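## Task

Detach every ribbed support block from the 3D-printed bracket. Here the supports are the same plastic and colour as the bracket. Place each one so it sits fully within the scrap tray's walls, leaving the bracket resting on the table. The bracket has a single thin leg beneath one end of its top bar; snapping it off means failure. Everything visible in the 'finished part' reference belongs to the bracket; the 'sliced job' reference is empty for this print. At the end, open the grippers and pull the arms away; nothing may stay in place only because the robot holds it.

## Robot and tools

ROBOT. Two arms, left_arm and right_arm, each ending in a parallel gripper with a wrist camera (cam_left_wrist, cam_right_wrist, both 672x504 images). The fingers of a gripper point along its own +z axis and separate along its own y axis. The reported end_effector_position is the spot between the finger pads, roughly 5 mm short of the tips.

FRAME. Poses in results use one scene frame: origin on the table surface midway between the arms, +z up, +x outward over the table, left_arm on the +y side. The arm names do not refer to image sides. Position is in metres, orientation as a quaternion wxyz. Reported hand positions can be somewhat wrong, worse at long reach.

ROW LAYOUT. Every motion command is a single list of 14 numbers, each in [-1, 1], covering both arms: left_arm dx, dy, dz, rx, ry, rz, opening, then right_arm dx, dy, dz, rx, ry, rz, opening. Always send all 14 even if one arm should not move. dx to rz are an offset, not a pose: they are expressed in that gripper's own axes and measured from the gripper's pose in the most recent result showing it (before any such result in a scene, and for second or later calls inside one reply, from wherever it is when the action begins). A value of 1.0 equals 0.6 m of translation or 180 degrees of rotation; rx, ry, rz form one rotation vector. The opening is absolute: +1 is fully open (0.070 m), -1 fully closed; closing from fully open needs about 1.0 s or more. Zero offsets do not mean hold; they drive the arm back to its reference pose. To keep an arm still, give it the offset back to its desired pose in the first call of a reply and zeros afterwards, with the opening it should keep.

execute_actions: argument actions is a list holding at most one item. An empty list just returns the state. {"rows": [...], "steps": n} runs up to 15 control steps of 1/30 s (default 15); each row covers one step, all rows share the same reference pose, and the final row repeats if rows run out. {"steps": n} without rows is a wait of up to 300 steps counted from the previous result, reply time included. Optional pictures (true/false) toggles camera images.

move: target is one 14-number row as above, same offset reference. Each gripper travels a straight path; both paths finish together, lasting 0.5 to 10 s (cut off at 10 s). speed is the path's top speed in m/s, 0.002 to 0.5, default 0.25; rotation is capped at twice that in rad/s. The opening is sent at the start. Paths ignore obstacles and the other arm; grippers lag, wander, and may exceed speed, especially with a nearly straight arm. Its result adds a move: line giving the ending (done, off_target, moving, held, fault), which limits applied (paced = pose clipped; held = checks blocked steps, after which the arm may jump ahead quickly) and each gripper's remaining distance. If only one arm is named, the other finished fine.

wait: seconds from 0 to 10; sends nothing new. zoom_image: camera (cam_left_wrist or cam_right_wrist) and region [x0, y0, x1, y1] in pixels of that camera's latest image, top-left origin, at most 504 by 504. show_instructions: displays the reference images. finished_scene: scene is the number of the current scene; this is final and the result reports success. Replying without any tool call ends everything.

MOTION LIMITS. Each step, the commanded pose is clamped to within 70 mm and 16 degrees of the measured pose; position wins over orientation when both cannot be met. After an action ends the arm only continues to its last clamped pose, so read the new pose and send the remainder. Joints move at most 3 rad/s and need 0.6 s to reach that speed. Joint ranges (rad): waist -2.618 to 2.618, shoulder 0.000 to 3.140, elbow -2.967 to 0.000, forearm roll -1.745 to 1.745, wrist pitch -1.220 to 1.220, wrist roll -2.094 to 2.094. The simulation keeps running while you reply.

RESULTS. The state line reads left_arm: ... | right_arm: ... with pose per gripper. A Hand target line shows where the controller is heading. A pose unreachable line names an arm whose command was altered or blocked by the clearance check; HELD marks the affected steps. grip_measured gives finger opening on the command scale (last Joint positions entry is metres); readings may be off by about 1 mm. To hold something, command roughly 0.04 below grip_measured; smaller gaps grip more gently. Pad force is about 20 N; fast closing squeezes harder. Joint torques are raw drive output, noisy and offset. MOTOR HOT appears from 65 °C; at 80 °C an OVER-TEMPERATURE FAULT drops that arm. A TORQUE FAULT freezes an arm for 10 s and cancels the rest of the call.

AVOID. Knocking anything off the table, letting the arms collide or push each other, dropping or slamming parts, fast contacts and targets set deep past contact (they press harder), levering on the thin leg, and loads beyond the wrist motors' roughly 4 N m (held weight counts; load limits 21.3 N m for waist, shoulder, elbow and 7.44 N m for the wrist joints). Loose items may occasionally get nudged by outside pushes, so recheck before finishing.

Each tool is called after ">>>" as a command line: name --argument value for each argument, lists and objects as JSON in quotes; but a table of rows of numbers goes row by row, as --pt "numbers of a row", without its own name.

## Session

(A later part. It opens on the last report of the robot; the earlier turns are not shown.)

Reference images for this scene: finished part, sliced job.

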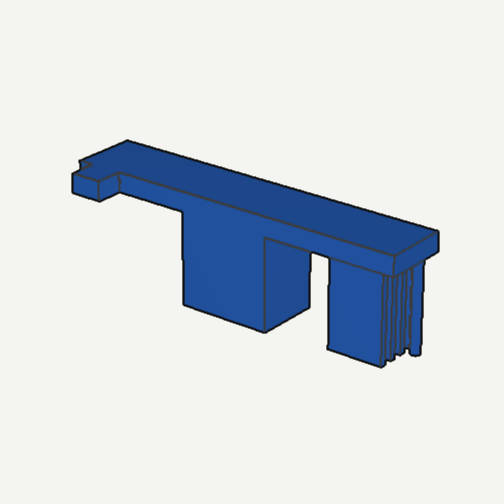

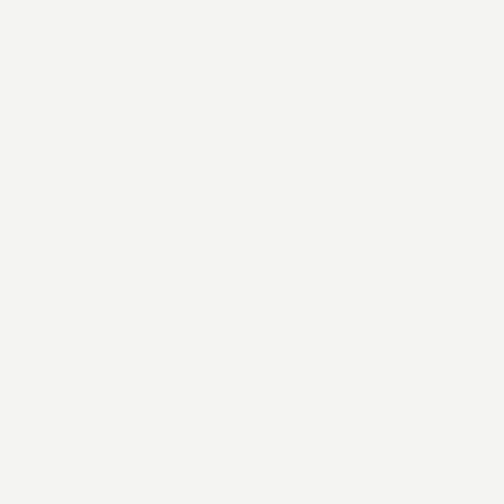

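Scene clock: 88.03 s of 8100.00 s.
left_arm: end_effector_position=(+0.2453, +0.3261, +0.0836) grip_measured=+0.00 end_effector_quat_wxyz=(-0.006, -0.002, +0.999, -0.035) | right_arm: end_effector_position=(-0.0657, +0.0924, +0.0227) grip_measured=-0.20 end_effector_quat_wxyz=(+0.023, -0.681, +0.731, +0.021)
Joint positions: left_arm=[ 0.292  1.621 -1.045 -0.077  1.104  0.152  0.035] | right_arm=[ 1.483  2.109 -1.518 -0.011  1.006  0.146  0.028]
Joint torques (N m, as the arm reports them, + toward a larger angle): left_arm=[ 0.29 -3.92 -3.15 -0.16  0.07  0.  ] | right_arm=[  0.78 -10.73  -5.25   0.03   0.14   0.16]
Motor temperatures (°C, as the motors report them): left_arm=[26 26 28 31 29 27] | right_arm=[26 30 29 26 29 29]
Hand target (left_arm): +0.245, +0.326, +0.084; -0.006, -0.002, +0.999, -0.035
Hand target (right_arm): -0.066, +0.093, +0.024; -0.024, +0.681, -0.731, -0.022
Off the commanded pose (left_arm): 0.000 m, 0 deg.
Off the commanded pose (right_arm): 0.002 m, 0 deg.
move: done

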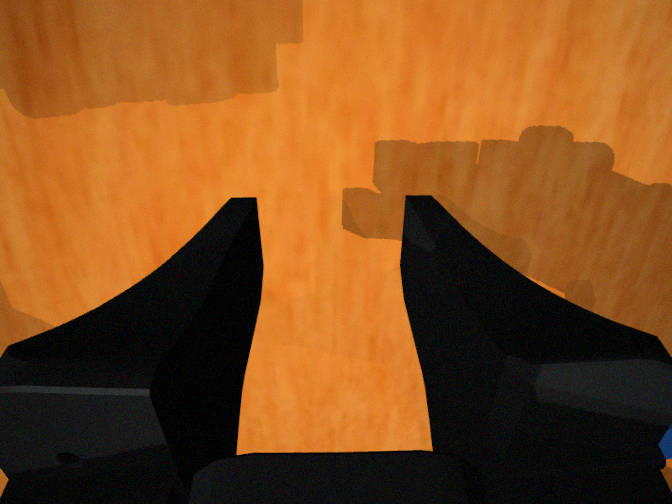

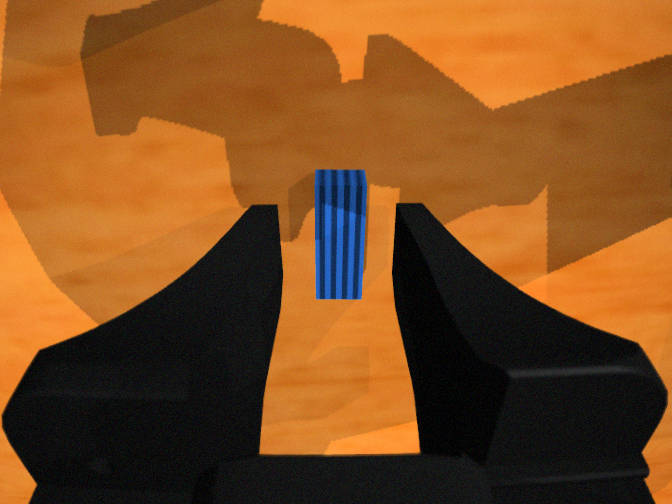

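>>> move --target '[0,0,0,0,0,0,0,0,0,0.013,0,0,0,-0.2]' --speed 0.03

>>> move --target '[0,0,0,0,0,0,0,0,0,0,0,0,0,-0.85]'

>>> move --target '[0,0,0,0,0,0,0,0,0,-0.125,0,0,0,-0.85]' --speed 0.15

Scene clock: 89.77 s of 8100.00 s.
left_arm: end_effector_position=(+0.2453, +0.3262, +0.0835) grip_measured=+0.00 end_effector_quat_wxyz=(-0.006, -0.002, +0.999, -0.035) | right_arm: end_effector_position=(-0.0658, +0.0929, +0.0148) grip_measured=-0.20 end_effector_quat_wxyz=(+0.023, -0.681, +0.731, +0.021)
Joint positions: left_arm=[ 0.292  1.621 -1.045 -0.077  1.104  0.151  0.035] | right_arm=[ 1.483  2.122 -1.507 -0.011  0.981  0.147  0.028]
Joint torques (N m, as the arm reports them, + toward a larger angle): left_arm=[ 0.13 -4.19 -3.64 -0.15  0.09  0.04] | right_arm=[ 0.85 -8.86 -4.07  0.17 -0.03 -0.07]
Motor temperatures (°C, as the motors report them): left_arm=[26 26 28 31 29 27] | right_arm=[26 30 29 26 29 29]
Hand target (left_arm): +0.245, +0.326, +0.084; -0.006, -0.002, +0.999, -0.035
Hand target (right_arm): -0.066, +0.093, +0.015; -0.023, +0.681, -0.731, -0.021
Off the commanded pose (left_arm): 0.000 m, 0 deg.
Off the commanded pose (right_arm): 0.000 m, 0 deg.
move: done

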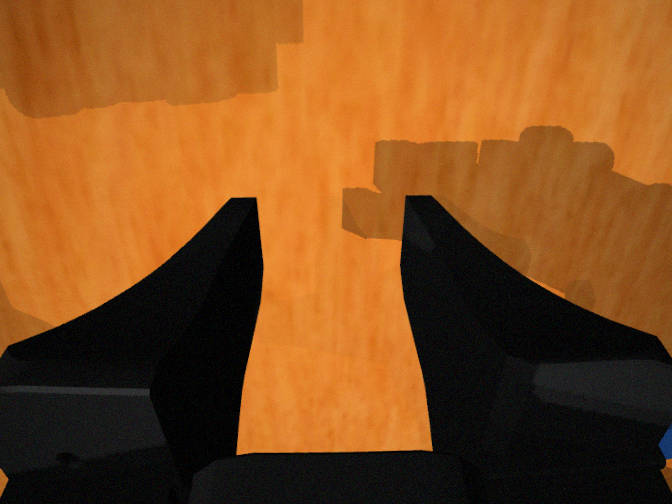

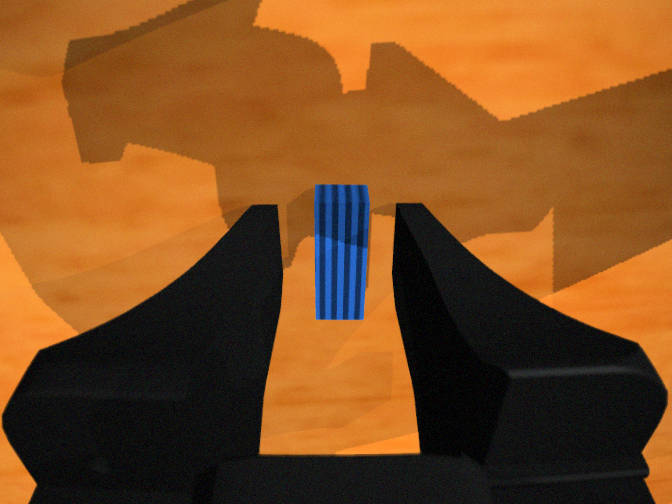

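Scene clock: 90.27 s of 8100.00 s.
left_arm: end_effector_position=(+0.2453, +0.3262, +0.0835) grip_measured=+0.00 end_effector_quat_wxyz=(-0.006, -0.002, +0.999, -0.035) | right_arm: end_effector_position=(-0.0658, +0.0929, +0.0148) grip_measured=-0.64 end_effector_quat_wxyz=(+0.023, -0.681, +0.731, +0.021)
Joint positions: left_arm=[ 0.292  1.621 -1.045 -0.077  1.104  0.151  0.035] | right_arm=[ 1.483  2.122 -1.507 -0.011  0.981  0.147  0.012]
Joint torques (N m, as the arm reports them, + toward a larger angle): left_arm=[ 0.01 -4.33 -3.71 -0.14  0.1  -0.01] | right_arm=[ 1.06 -8.82 -4.03  0.13 -0.05  0.01]
Motor temperatures (°C, as the motors report them): left_arm=[26 26 28 31 29 27] | right_arm=[26 30 29 26 29 29]
Hand target (left_arm): +0.245, +0.326, +0.084; -0.006, -0.002, +0.999, -0.035
Hand target (right_arm): -0.066, +0.093, +0.015; -0.023, +0.681, -0.731, -0.021
Off the commanded pose (left_arm): 0.000 m, 0 deg.
Off the commanded pose (right_arm): 0.000 m, 0 deg.
move: done

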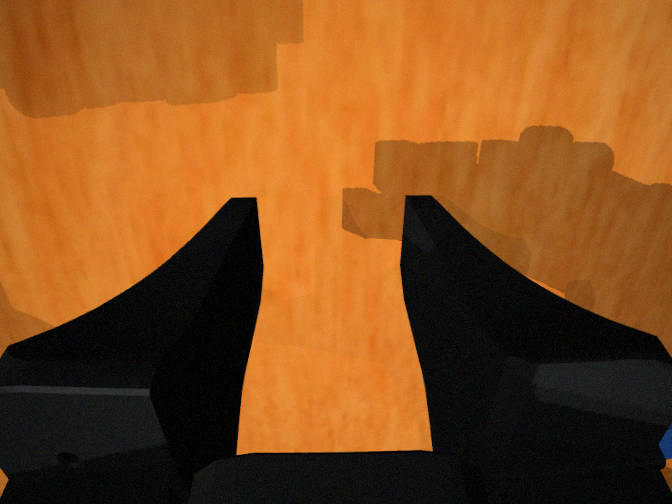

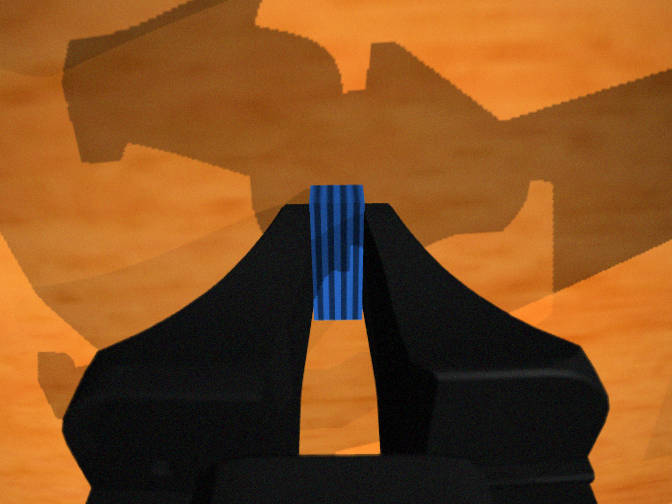

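Scene clock: 91.10 s of 8100.00 s.
left_arm: end_effector_position=(+0.2453, +0.3262, +0.0835) grip_measured=+0.00 end_effector_quat_wxyz=(-0.006, -0.002, +0.999, -0.035) | right_arm: end_effector_position=(-0.0665, +0.0889, +0.0908) grip_measured=-0.64 end_effector_quat_wxyz=(+0.025, -0.682, +0.731, +0.024)
Joint positions: left_arm=[ 0.292  1.621 -1.045 -0.077  1.104  0.151  0.035] | right_arm=[ 1.485  2.015 -1.643 -0.01   1.217  0.146  0.012]
Joint torques (N m, as the arm reports them, + toward a larger angle): left_arm=[ 0.16 -4.14 -3.76 -0.14  0.11  0.02] | right_arm=[ 1.87 -8.08 -4.32  0.2   0.08 -0.14]
Motor temperatures (°C, as the motors report them): left_arm=[26 26 28 31 29 27] | right_arm=[26 30 29 26 29 29]
Hand target (left_arm): +0.245, +0.326, +0.084; -0.006, -0.002, +0.999, -0.035
Hand target (right_arm): -0.066, +0.089, +0.090; -0.024, +0.682, -0.731, -0.023
Off the commanded pose (left_arm): 0.000 m, 0 deg.
Off the commanded pose (right_arm): 0.001 m, 0 deg.
joint sent to its limit (right arm) — the command would take joint 5 (wrist pitch) past its upper limit, so that joint was sent only as far as its limit.
move: done

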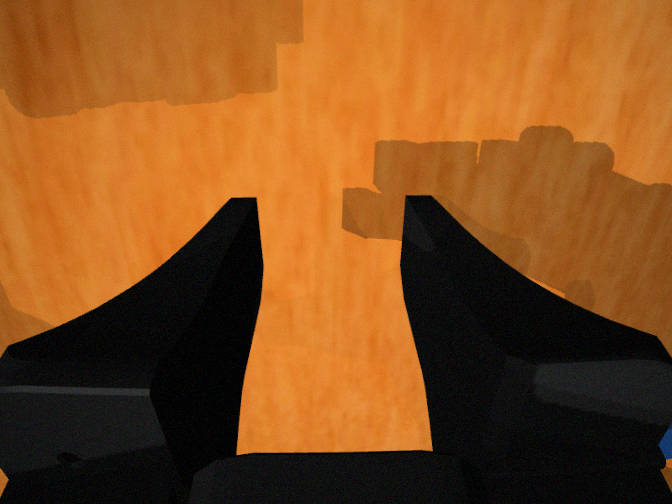

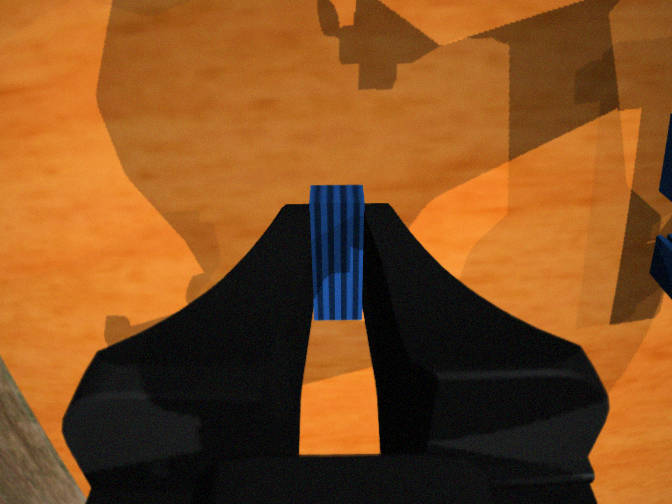

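>>> move --target '[0,0,0,0,0,0,0,0.508,-0.56,-0.036,0.026,0,0.378,-0.85]'

>>> move --target '[0,0,0,0,0,0,0,0.004,0,0.06,0,0,0,-0.85]' --speed 0.1

Scene clock: 94.60 s of 8100.00 s.
left_arm: end_effector_position=(+0.2453, +0.3262, +0.0835) grip_measured=+0.00 end_effector_quat_wxyz=(-0.006, -0.002, +0.999, -0.035) | right_arm: end_effector_position=(+0.2529, -0.2415, +0.0995) grip_measured=-0.64 end_effector_quat_wxyz=(+0.047, -0.154, +0.987, -0.004)
Joint positions: left_arm=[ 0.292  1.621 -1.045 -0.077  1.104  0.151  0.035] | right_arm=[ 0.147  1.598 -1.083 -0.024  1.052  0.006  0.012]
Joint torques (N m, as the arm reports them, + toward a larger angle): left_arm=[ 0.13 -4.32 -3.76 -0.14  0.07  0.  ] | right_arm=[ 1.91 -5.95 -4.08  0.17  0.1   0.  ]
Motor temperatures (°C, as the motors report them): left_arm=[26 26 28 31 29 27] | right_arm=[26 30 29 26 29 29]
Hand target (left_arm): +0.245, +0.326, +0.084; -0.006, -0.002, +0.999, -0.035
Hand target (right_arm): +0.252, -0.242, +0.099; +0.047, -0.155, +0.987, -0.004
Off the commanded pose (left_arm): 0.000 m, 0 deg.
Off the commanded pose (right_arm): 0.010 m, 2 deg.
move: off_target (right_arm)

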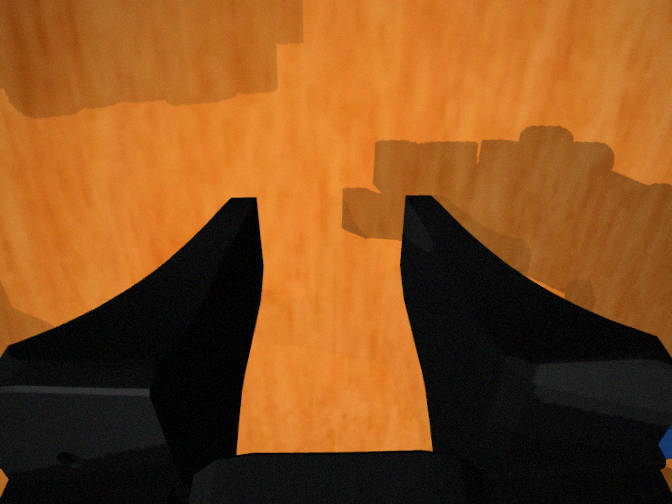

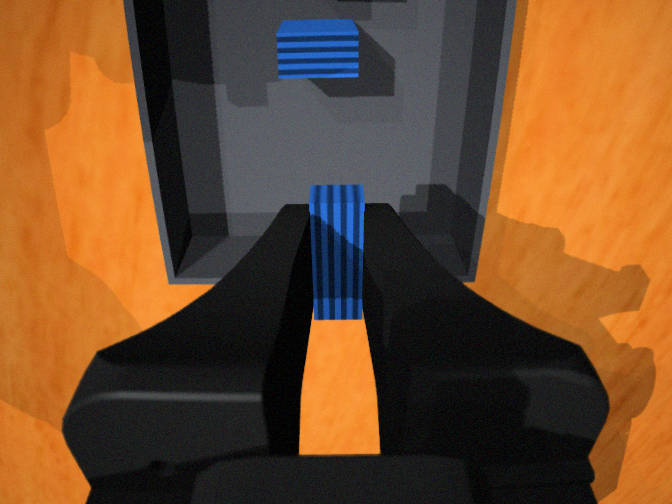

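Scene clock: 95.33 s of 8100.00 s.
left_arm: end_effector_position=(+0.2453, +0.3262, +0.0835) grip_measured=+0.00 end_effector_quat_wxyz=(-0.006, -0.002, +0.999, -0.035) | right_arm: end_effector_position=(+0.2534, -0.2423, +0.0625) grip_measured=-0.64 end_effector_quat_wxyz=(+0.046, -0.154, +0.987, -0.004)
Joint positions: left_arm=[ 0.292  1.621 -1.045 -0.077  1.104  0.151  0.035] | right_arm=[ 0.144  1.654 -0.992 -0.027  0.907  0.008  0.012]
Joint torques (N m, as the arm reports them, + toward a larger angle): left_arm=[ 0.1  -4.13 -3.65 -0.15  0.07  0.02] | right_arm=[ 0.21 -6.21 -5.89  0.02  0.1   0.29]
Motor temperatures (°C, as the motors report them): left_arm=[26 26 28 31 29 27] | right_arm=[26 30 29 26 29 29]
Hand target (left_arm): +0.245, +0.326, +0.084; -0.006, -0.002, +0.999, -0.035
Hand target (right_arm): +0.254, -0.242, +0.063; +0.047, -0.154, +0.987, -0.004
Off the commanded pose (left_arm): 0.000 m, 0 deg.
Off the commanded pose (right_arm): 0.001 m, 0 deg.
move: done

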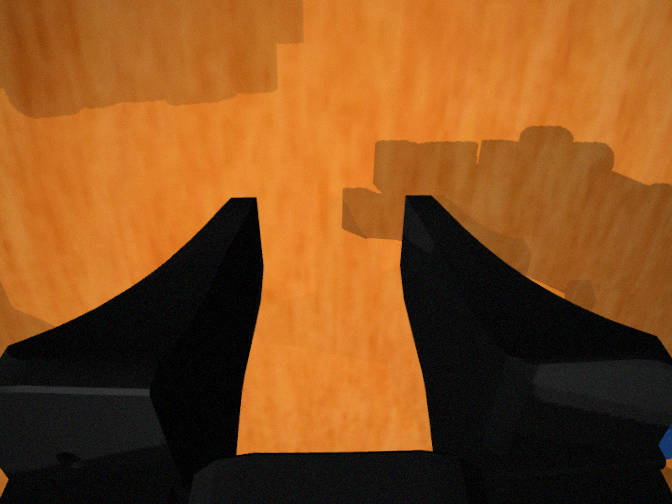

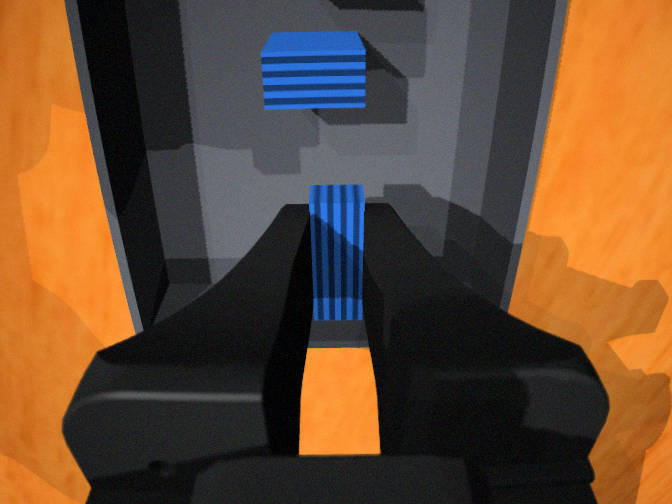

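>>> move --target '[0,0,0,0,0,0,0,0.008,0.007,0.070,0,0.015,0,-0.85]' --speed 0.07

>>> move --target '[0,0,0,0,0,0,0,0,0,0,0,0,0,-0.4]'

>>> move --target '[0,0,0,0,0,0,0,0,0,-0.17,0,-0.02,0,-0.4]'

>>> show_instructions

Scene clock: 97.43 s of 8100.00 s.
left_arm: end_effector_position=(+0.2453, +0.3262, +0.0835) grip_measured=+0.00 end_effector_quat_wxyz=(-0.006, -0.002, +0.999, -0.035) | right_arm: end_effector_position=(+0.2510, -0.2397, +0.0191) grip_measured=-0.64 end_effector_quat_wxyz=(+0.021, -0.154, +0.988, -0.008)
Joint positions: left_arm=[ 0.292  1.621 -1.045 -0.077  1.104  0.151  0.035] | right_arm=[ 0.155  1.766 -0.944 -0.031  0.796  0.026  0.012]
Joint torques (N m, as the arm reports them, + toward a larger angle): left_arm=[ 0.28 -4.08 -3.65 -0.15  0.08 -0.01] | right_arm=[ 1.76 -7.17 -4.31  0.02  0.15  0.22]
Motor temperatures (°C, as the motors report them): left_arm=[26 26 28 31 29 27] | right_arm=[26 30 29 26 28 29]
Hand target (left_arm): +0.245, +0.326, +0.084; -0.006, -0.002, +0.999, -0.035
Hand target (right_arm): +0.251, -0.240, +0.020; +0.022, -0.154, +0.988, -0.008
Off the commanded pose (left_arm): 0.000 m, 0 deg.
Off the commanded pose (right_arm): 0.001 m, 0 deg.
move: done

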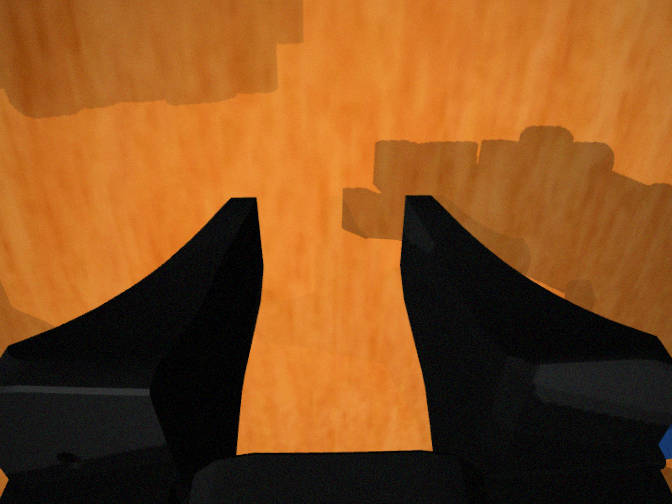

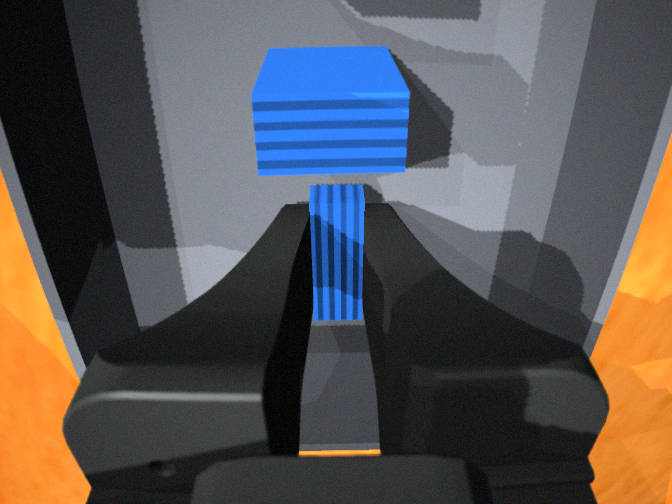

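Scene clock: 97.93 s of 8100.00 s.
left_arm: end_effector_position=(+0.2453, +0.3262, +0.0835) grip_measured=+0.00 end_effector_quat_wxyz=(-0.006, -0.002, +0.999, -0.035) | right_arm: end_effector_position=(+0.2509, -0.2398, +0.0190) grip_measured=-0.40 end_effector_quat_wxyz=(+0.021, -0.154, +0.988, -0.008)
Joint positions: left_arm=[ 0.292  1.621 -1.045 -0.077  1.104  0.151  0.035] | right_arm=[ 0.155  1.767 -0.944 -0.031  0.796  0.026  0.021]
Joint torques (N m, as the arm reports them, + toward a larger angle): left_arm=[ 0.11 -4.08 -3.72 -0.15  0.11 -0.02] | right_arm=[ 1.81 -6.7  -3.88  0.02  0.04  0.24]
Motor temperatures (°C, as the motors report them): left_arm=[26 26 28 31 29 27] | right_arm=[26 30 29 26 28 29]
Hand target (left_arm): +0.245, +0.326, +0.084; -0.006, -0.002, +0.999, -0.035
Hand target (right_arm): +0.251, -0.240, +0.019; +0.021, -0.154, +0.988, -0.008
Off the commanded pose (left_arm): 0.000 m, 0 deg.
Off the commanded pose (right_arm): 0.000 m, 0 deg.
move: done

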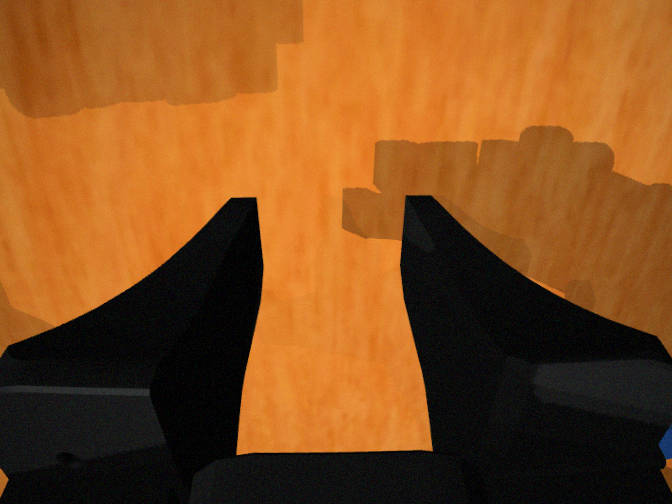

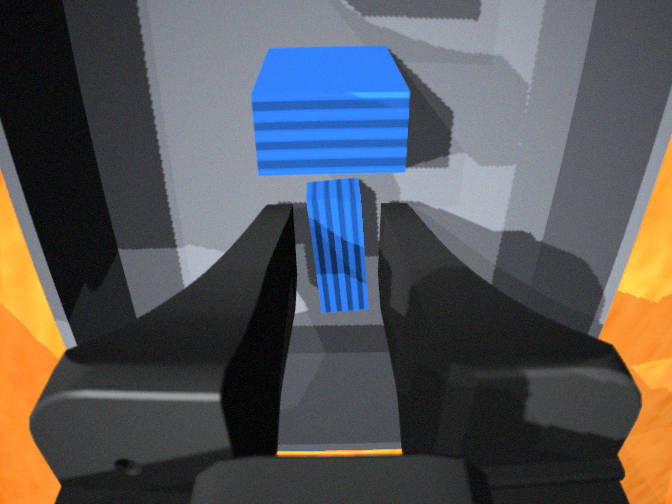

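Scene clock: 98.77 s of 8100.00 s.
left_arm: end_effector_position=(+0.2453, +0.3262, +0.0835) grip_measured=+0.00 end_effector_quat_wxyz=(-0.006, -0.002, +0.999, -0.035) | right_arm: end_effector_position=(+0.2469, -0.2383, +0.1224) grip_measured=-0.40 end_effector_quat_wxyz=(+0.053, -0.154, +0.987, -0.002)
Joint positions: left_arm=[ 0.292  1.621 -1.045 -0.077  1.104  0.151  0.035] | right_arm=[ 0.164  1.548 -1.119 -0.025  1.125  0.021  0.021]
Joint torques (N m, as the arm reports them, + toward a larger angle): left_arm=[ 0.13 -4.18 -3.63 -0.12  0.07 -0.01] | right_arm=[ 1.79 -4.07 -4.36  0.19 -0.15 -0.14]
Motor temperatures (°C, as the motors report them): left_arm=[26 26 28 31 29 27] | right_arm=[26 30 29 26 28 29]
Hand target (left_arm): +0.245, +0.326, +0.084; -0.006, -0.002, +0.999, -0.035
Hand target (right_arm): +0.247, -0.238, +0.122; +0.052, -0.154, +0.987, -0.002
Off the commanded pose (left_arm): 0.000 m, 0 deg.
Off the commanded pose (right_arm): 0.002 m, 0 deg.
move: done

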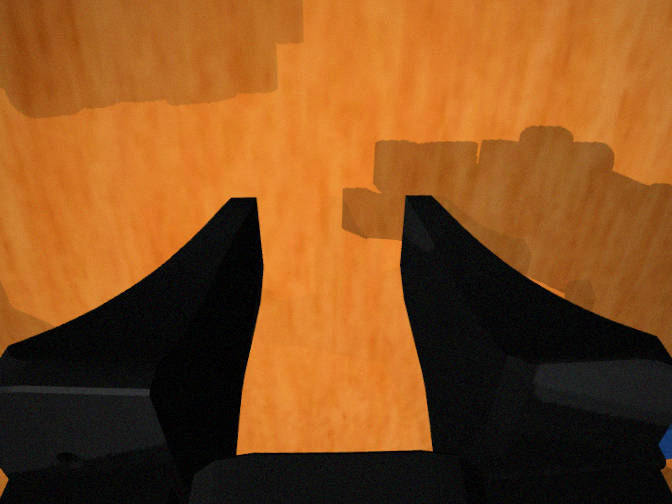

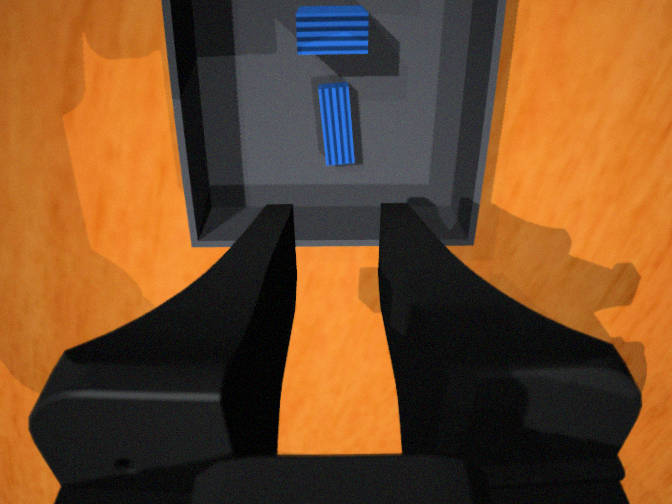

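Reference images for this scene: finished part, sliced job.

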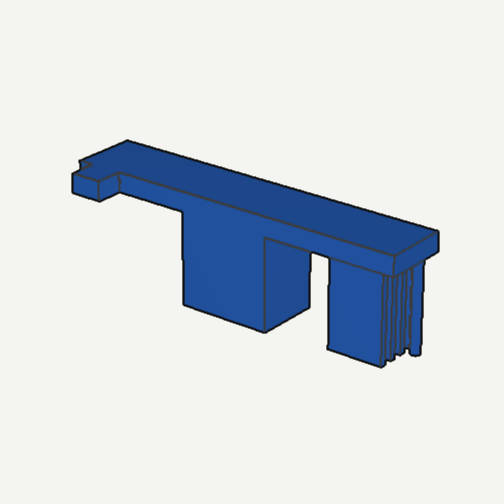

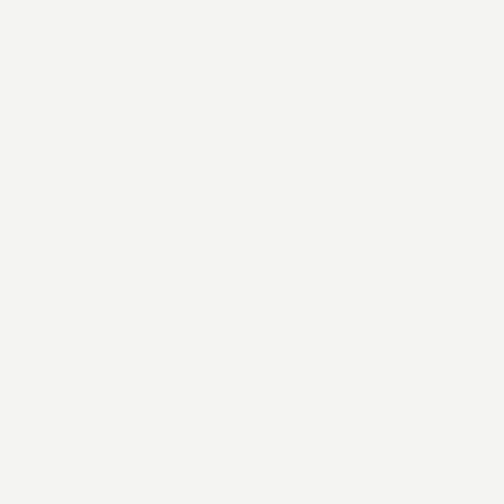

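>>> finished_scene --scene 2

The scene is finished: the task was done.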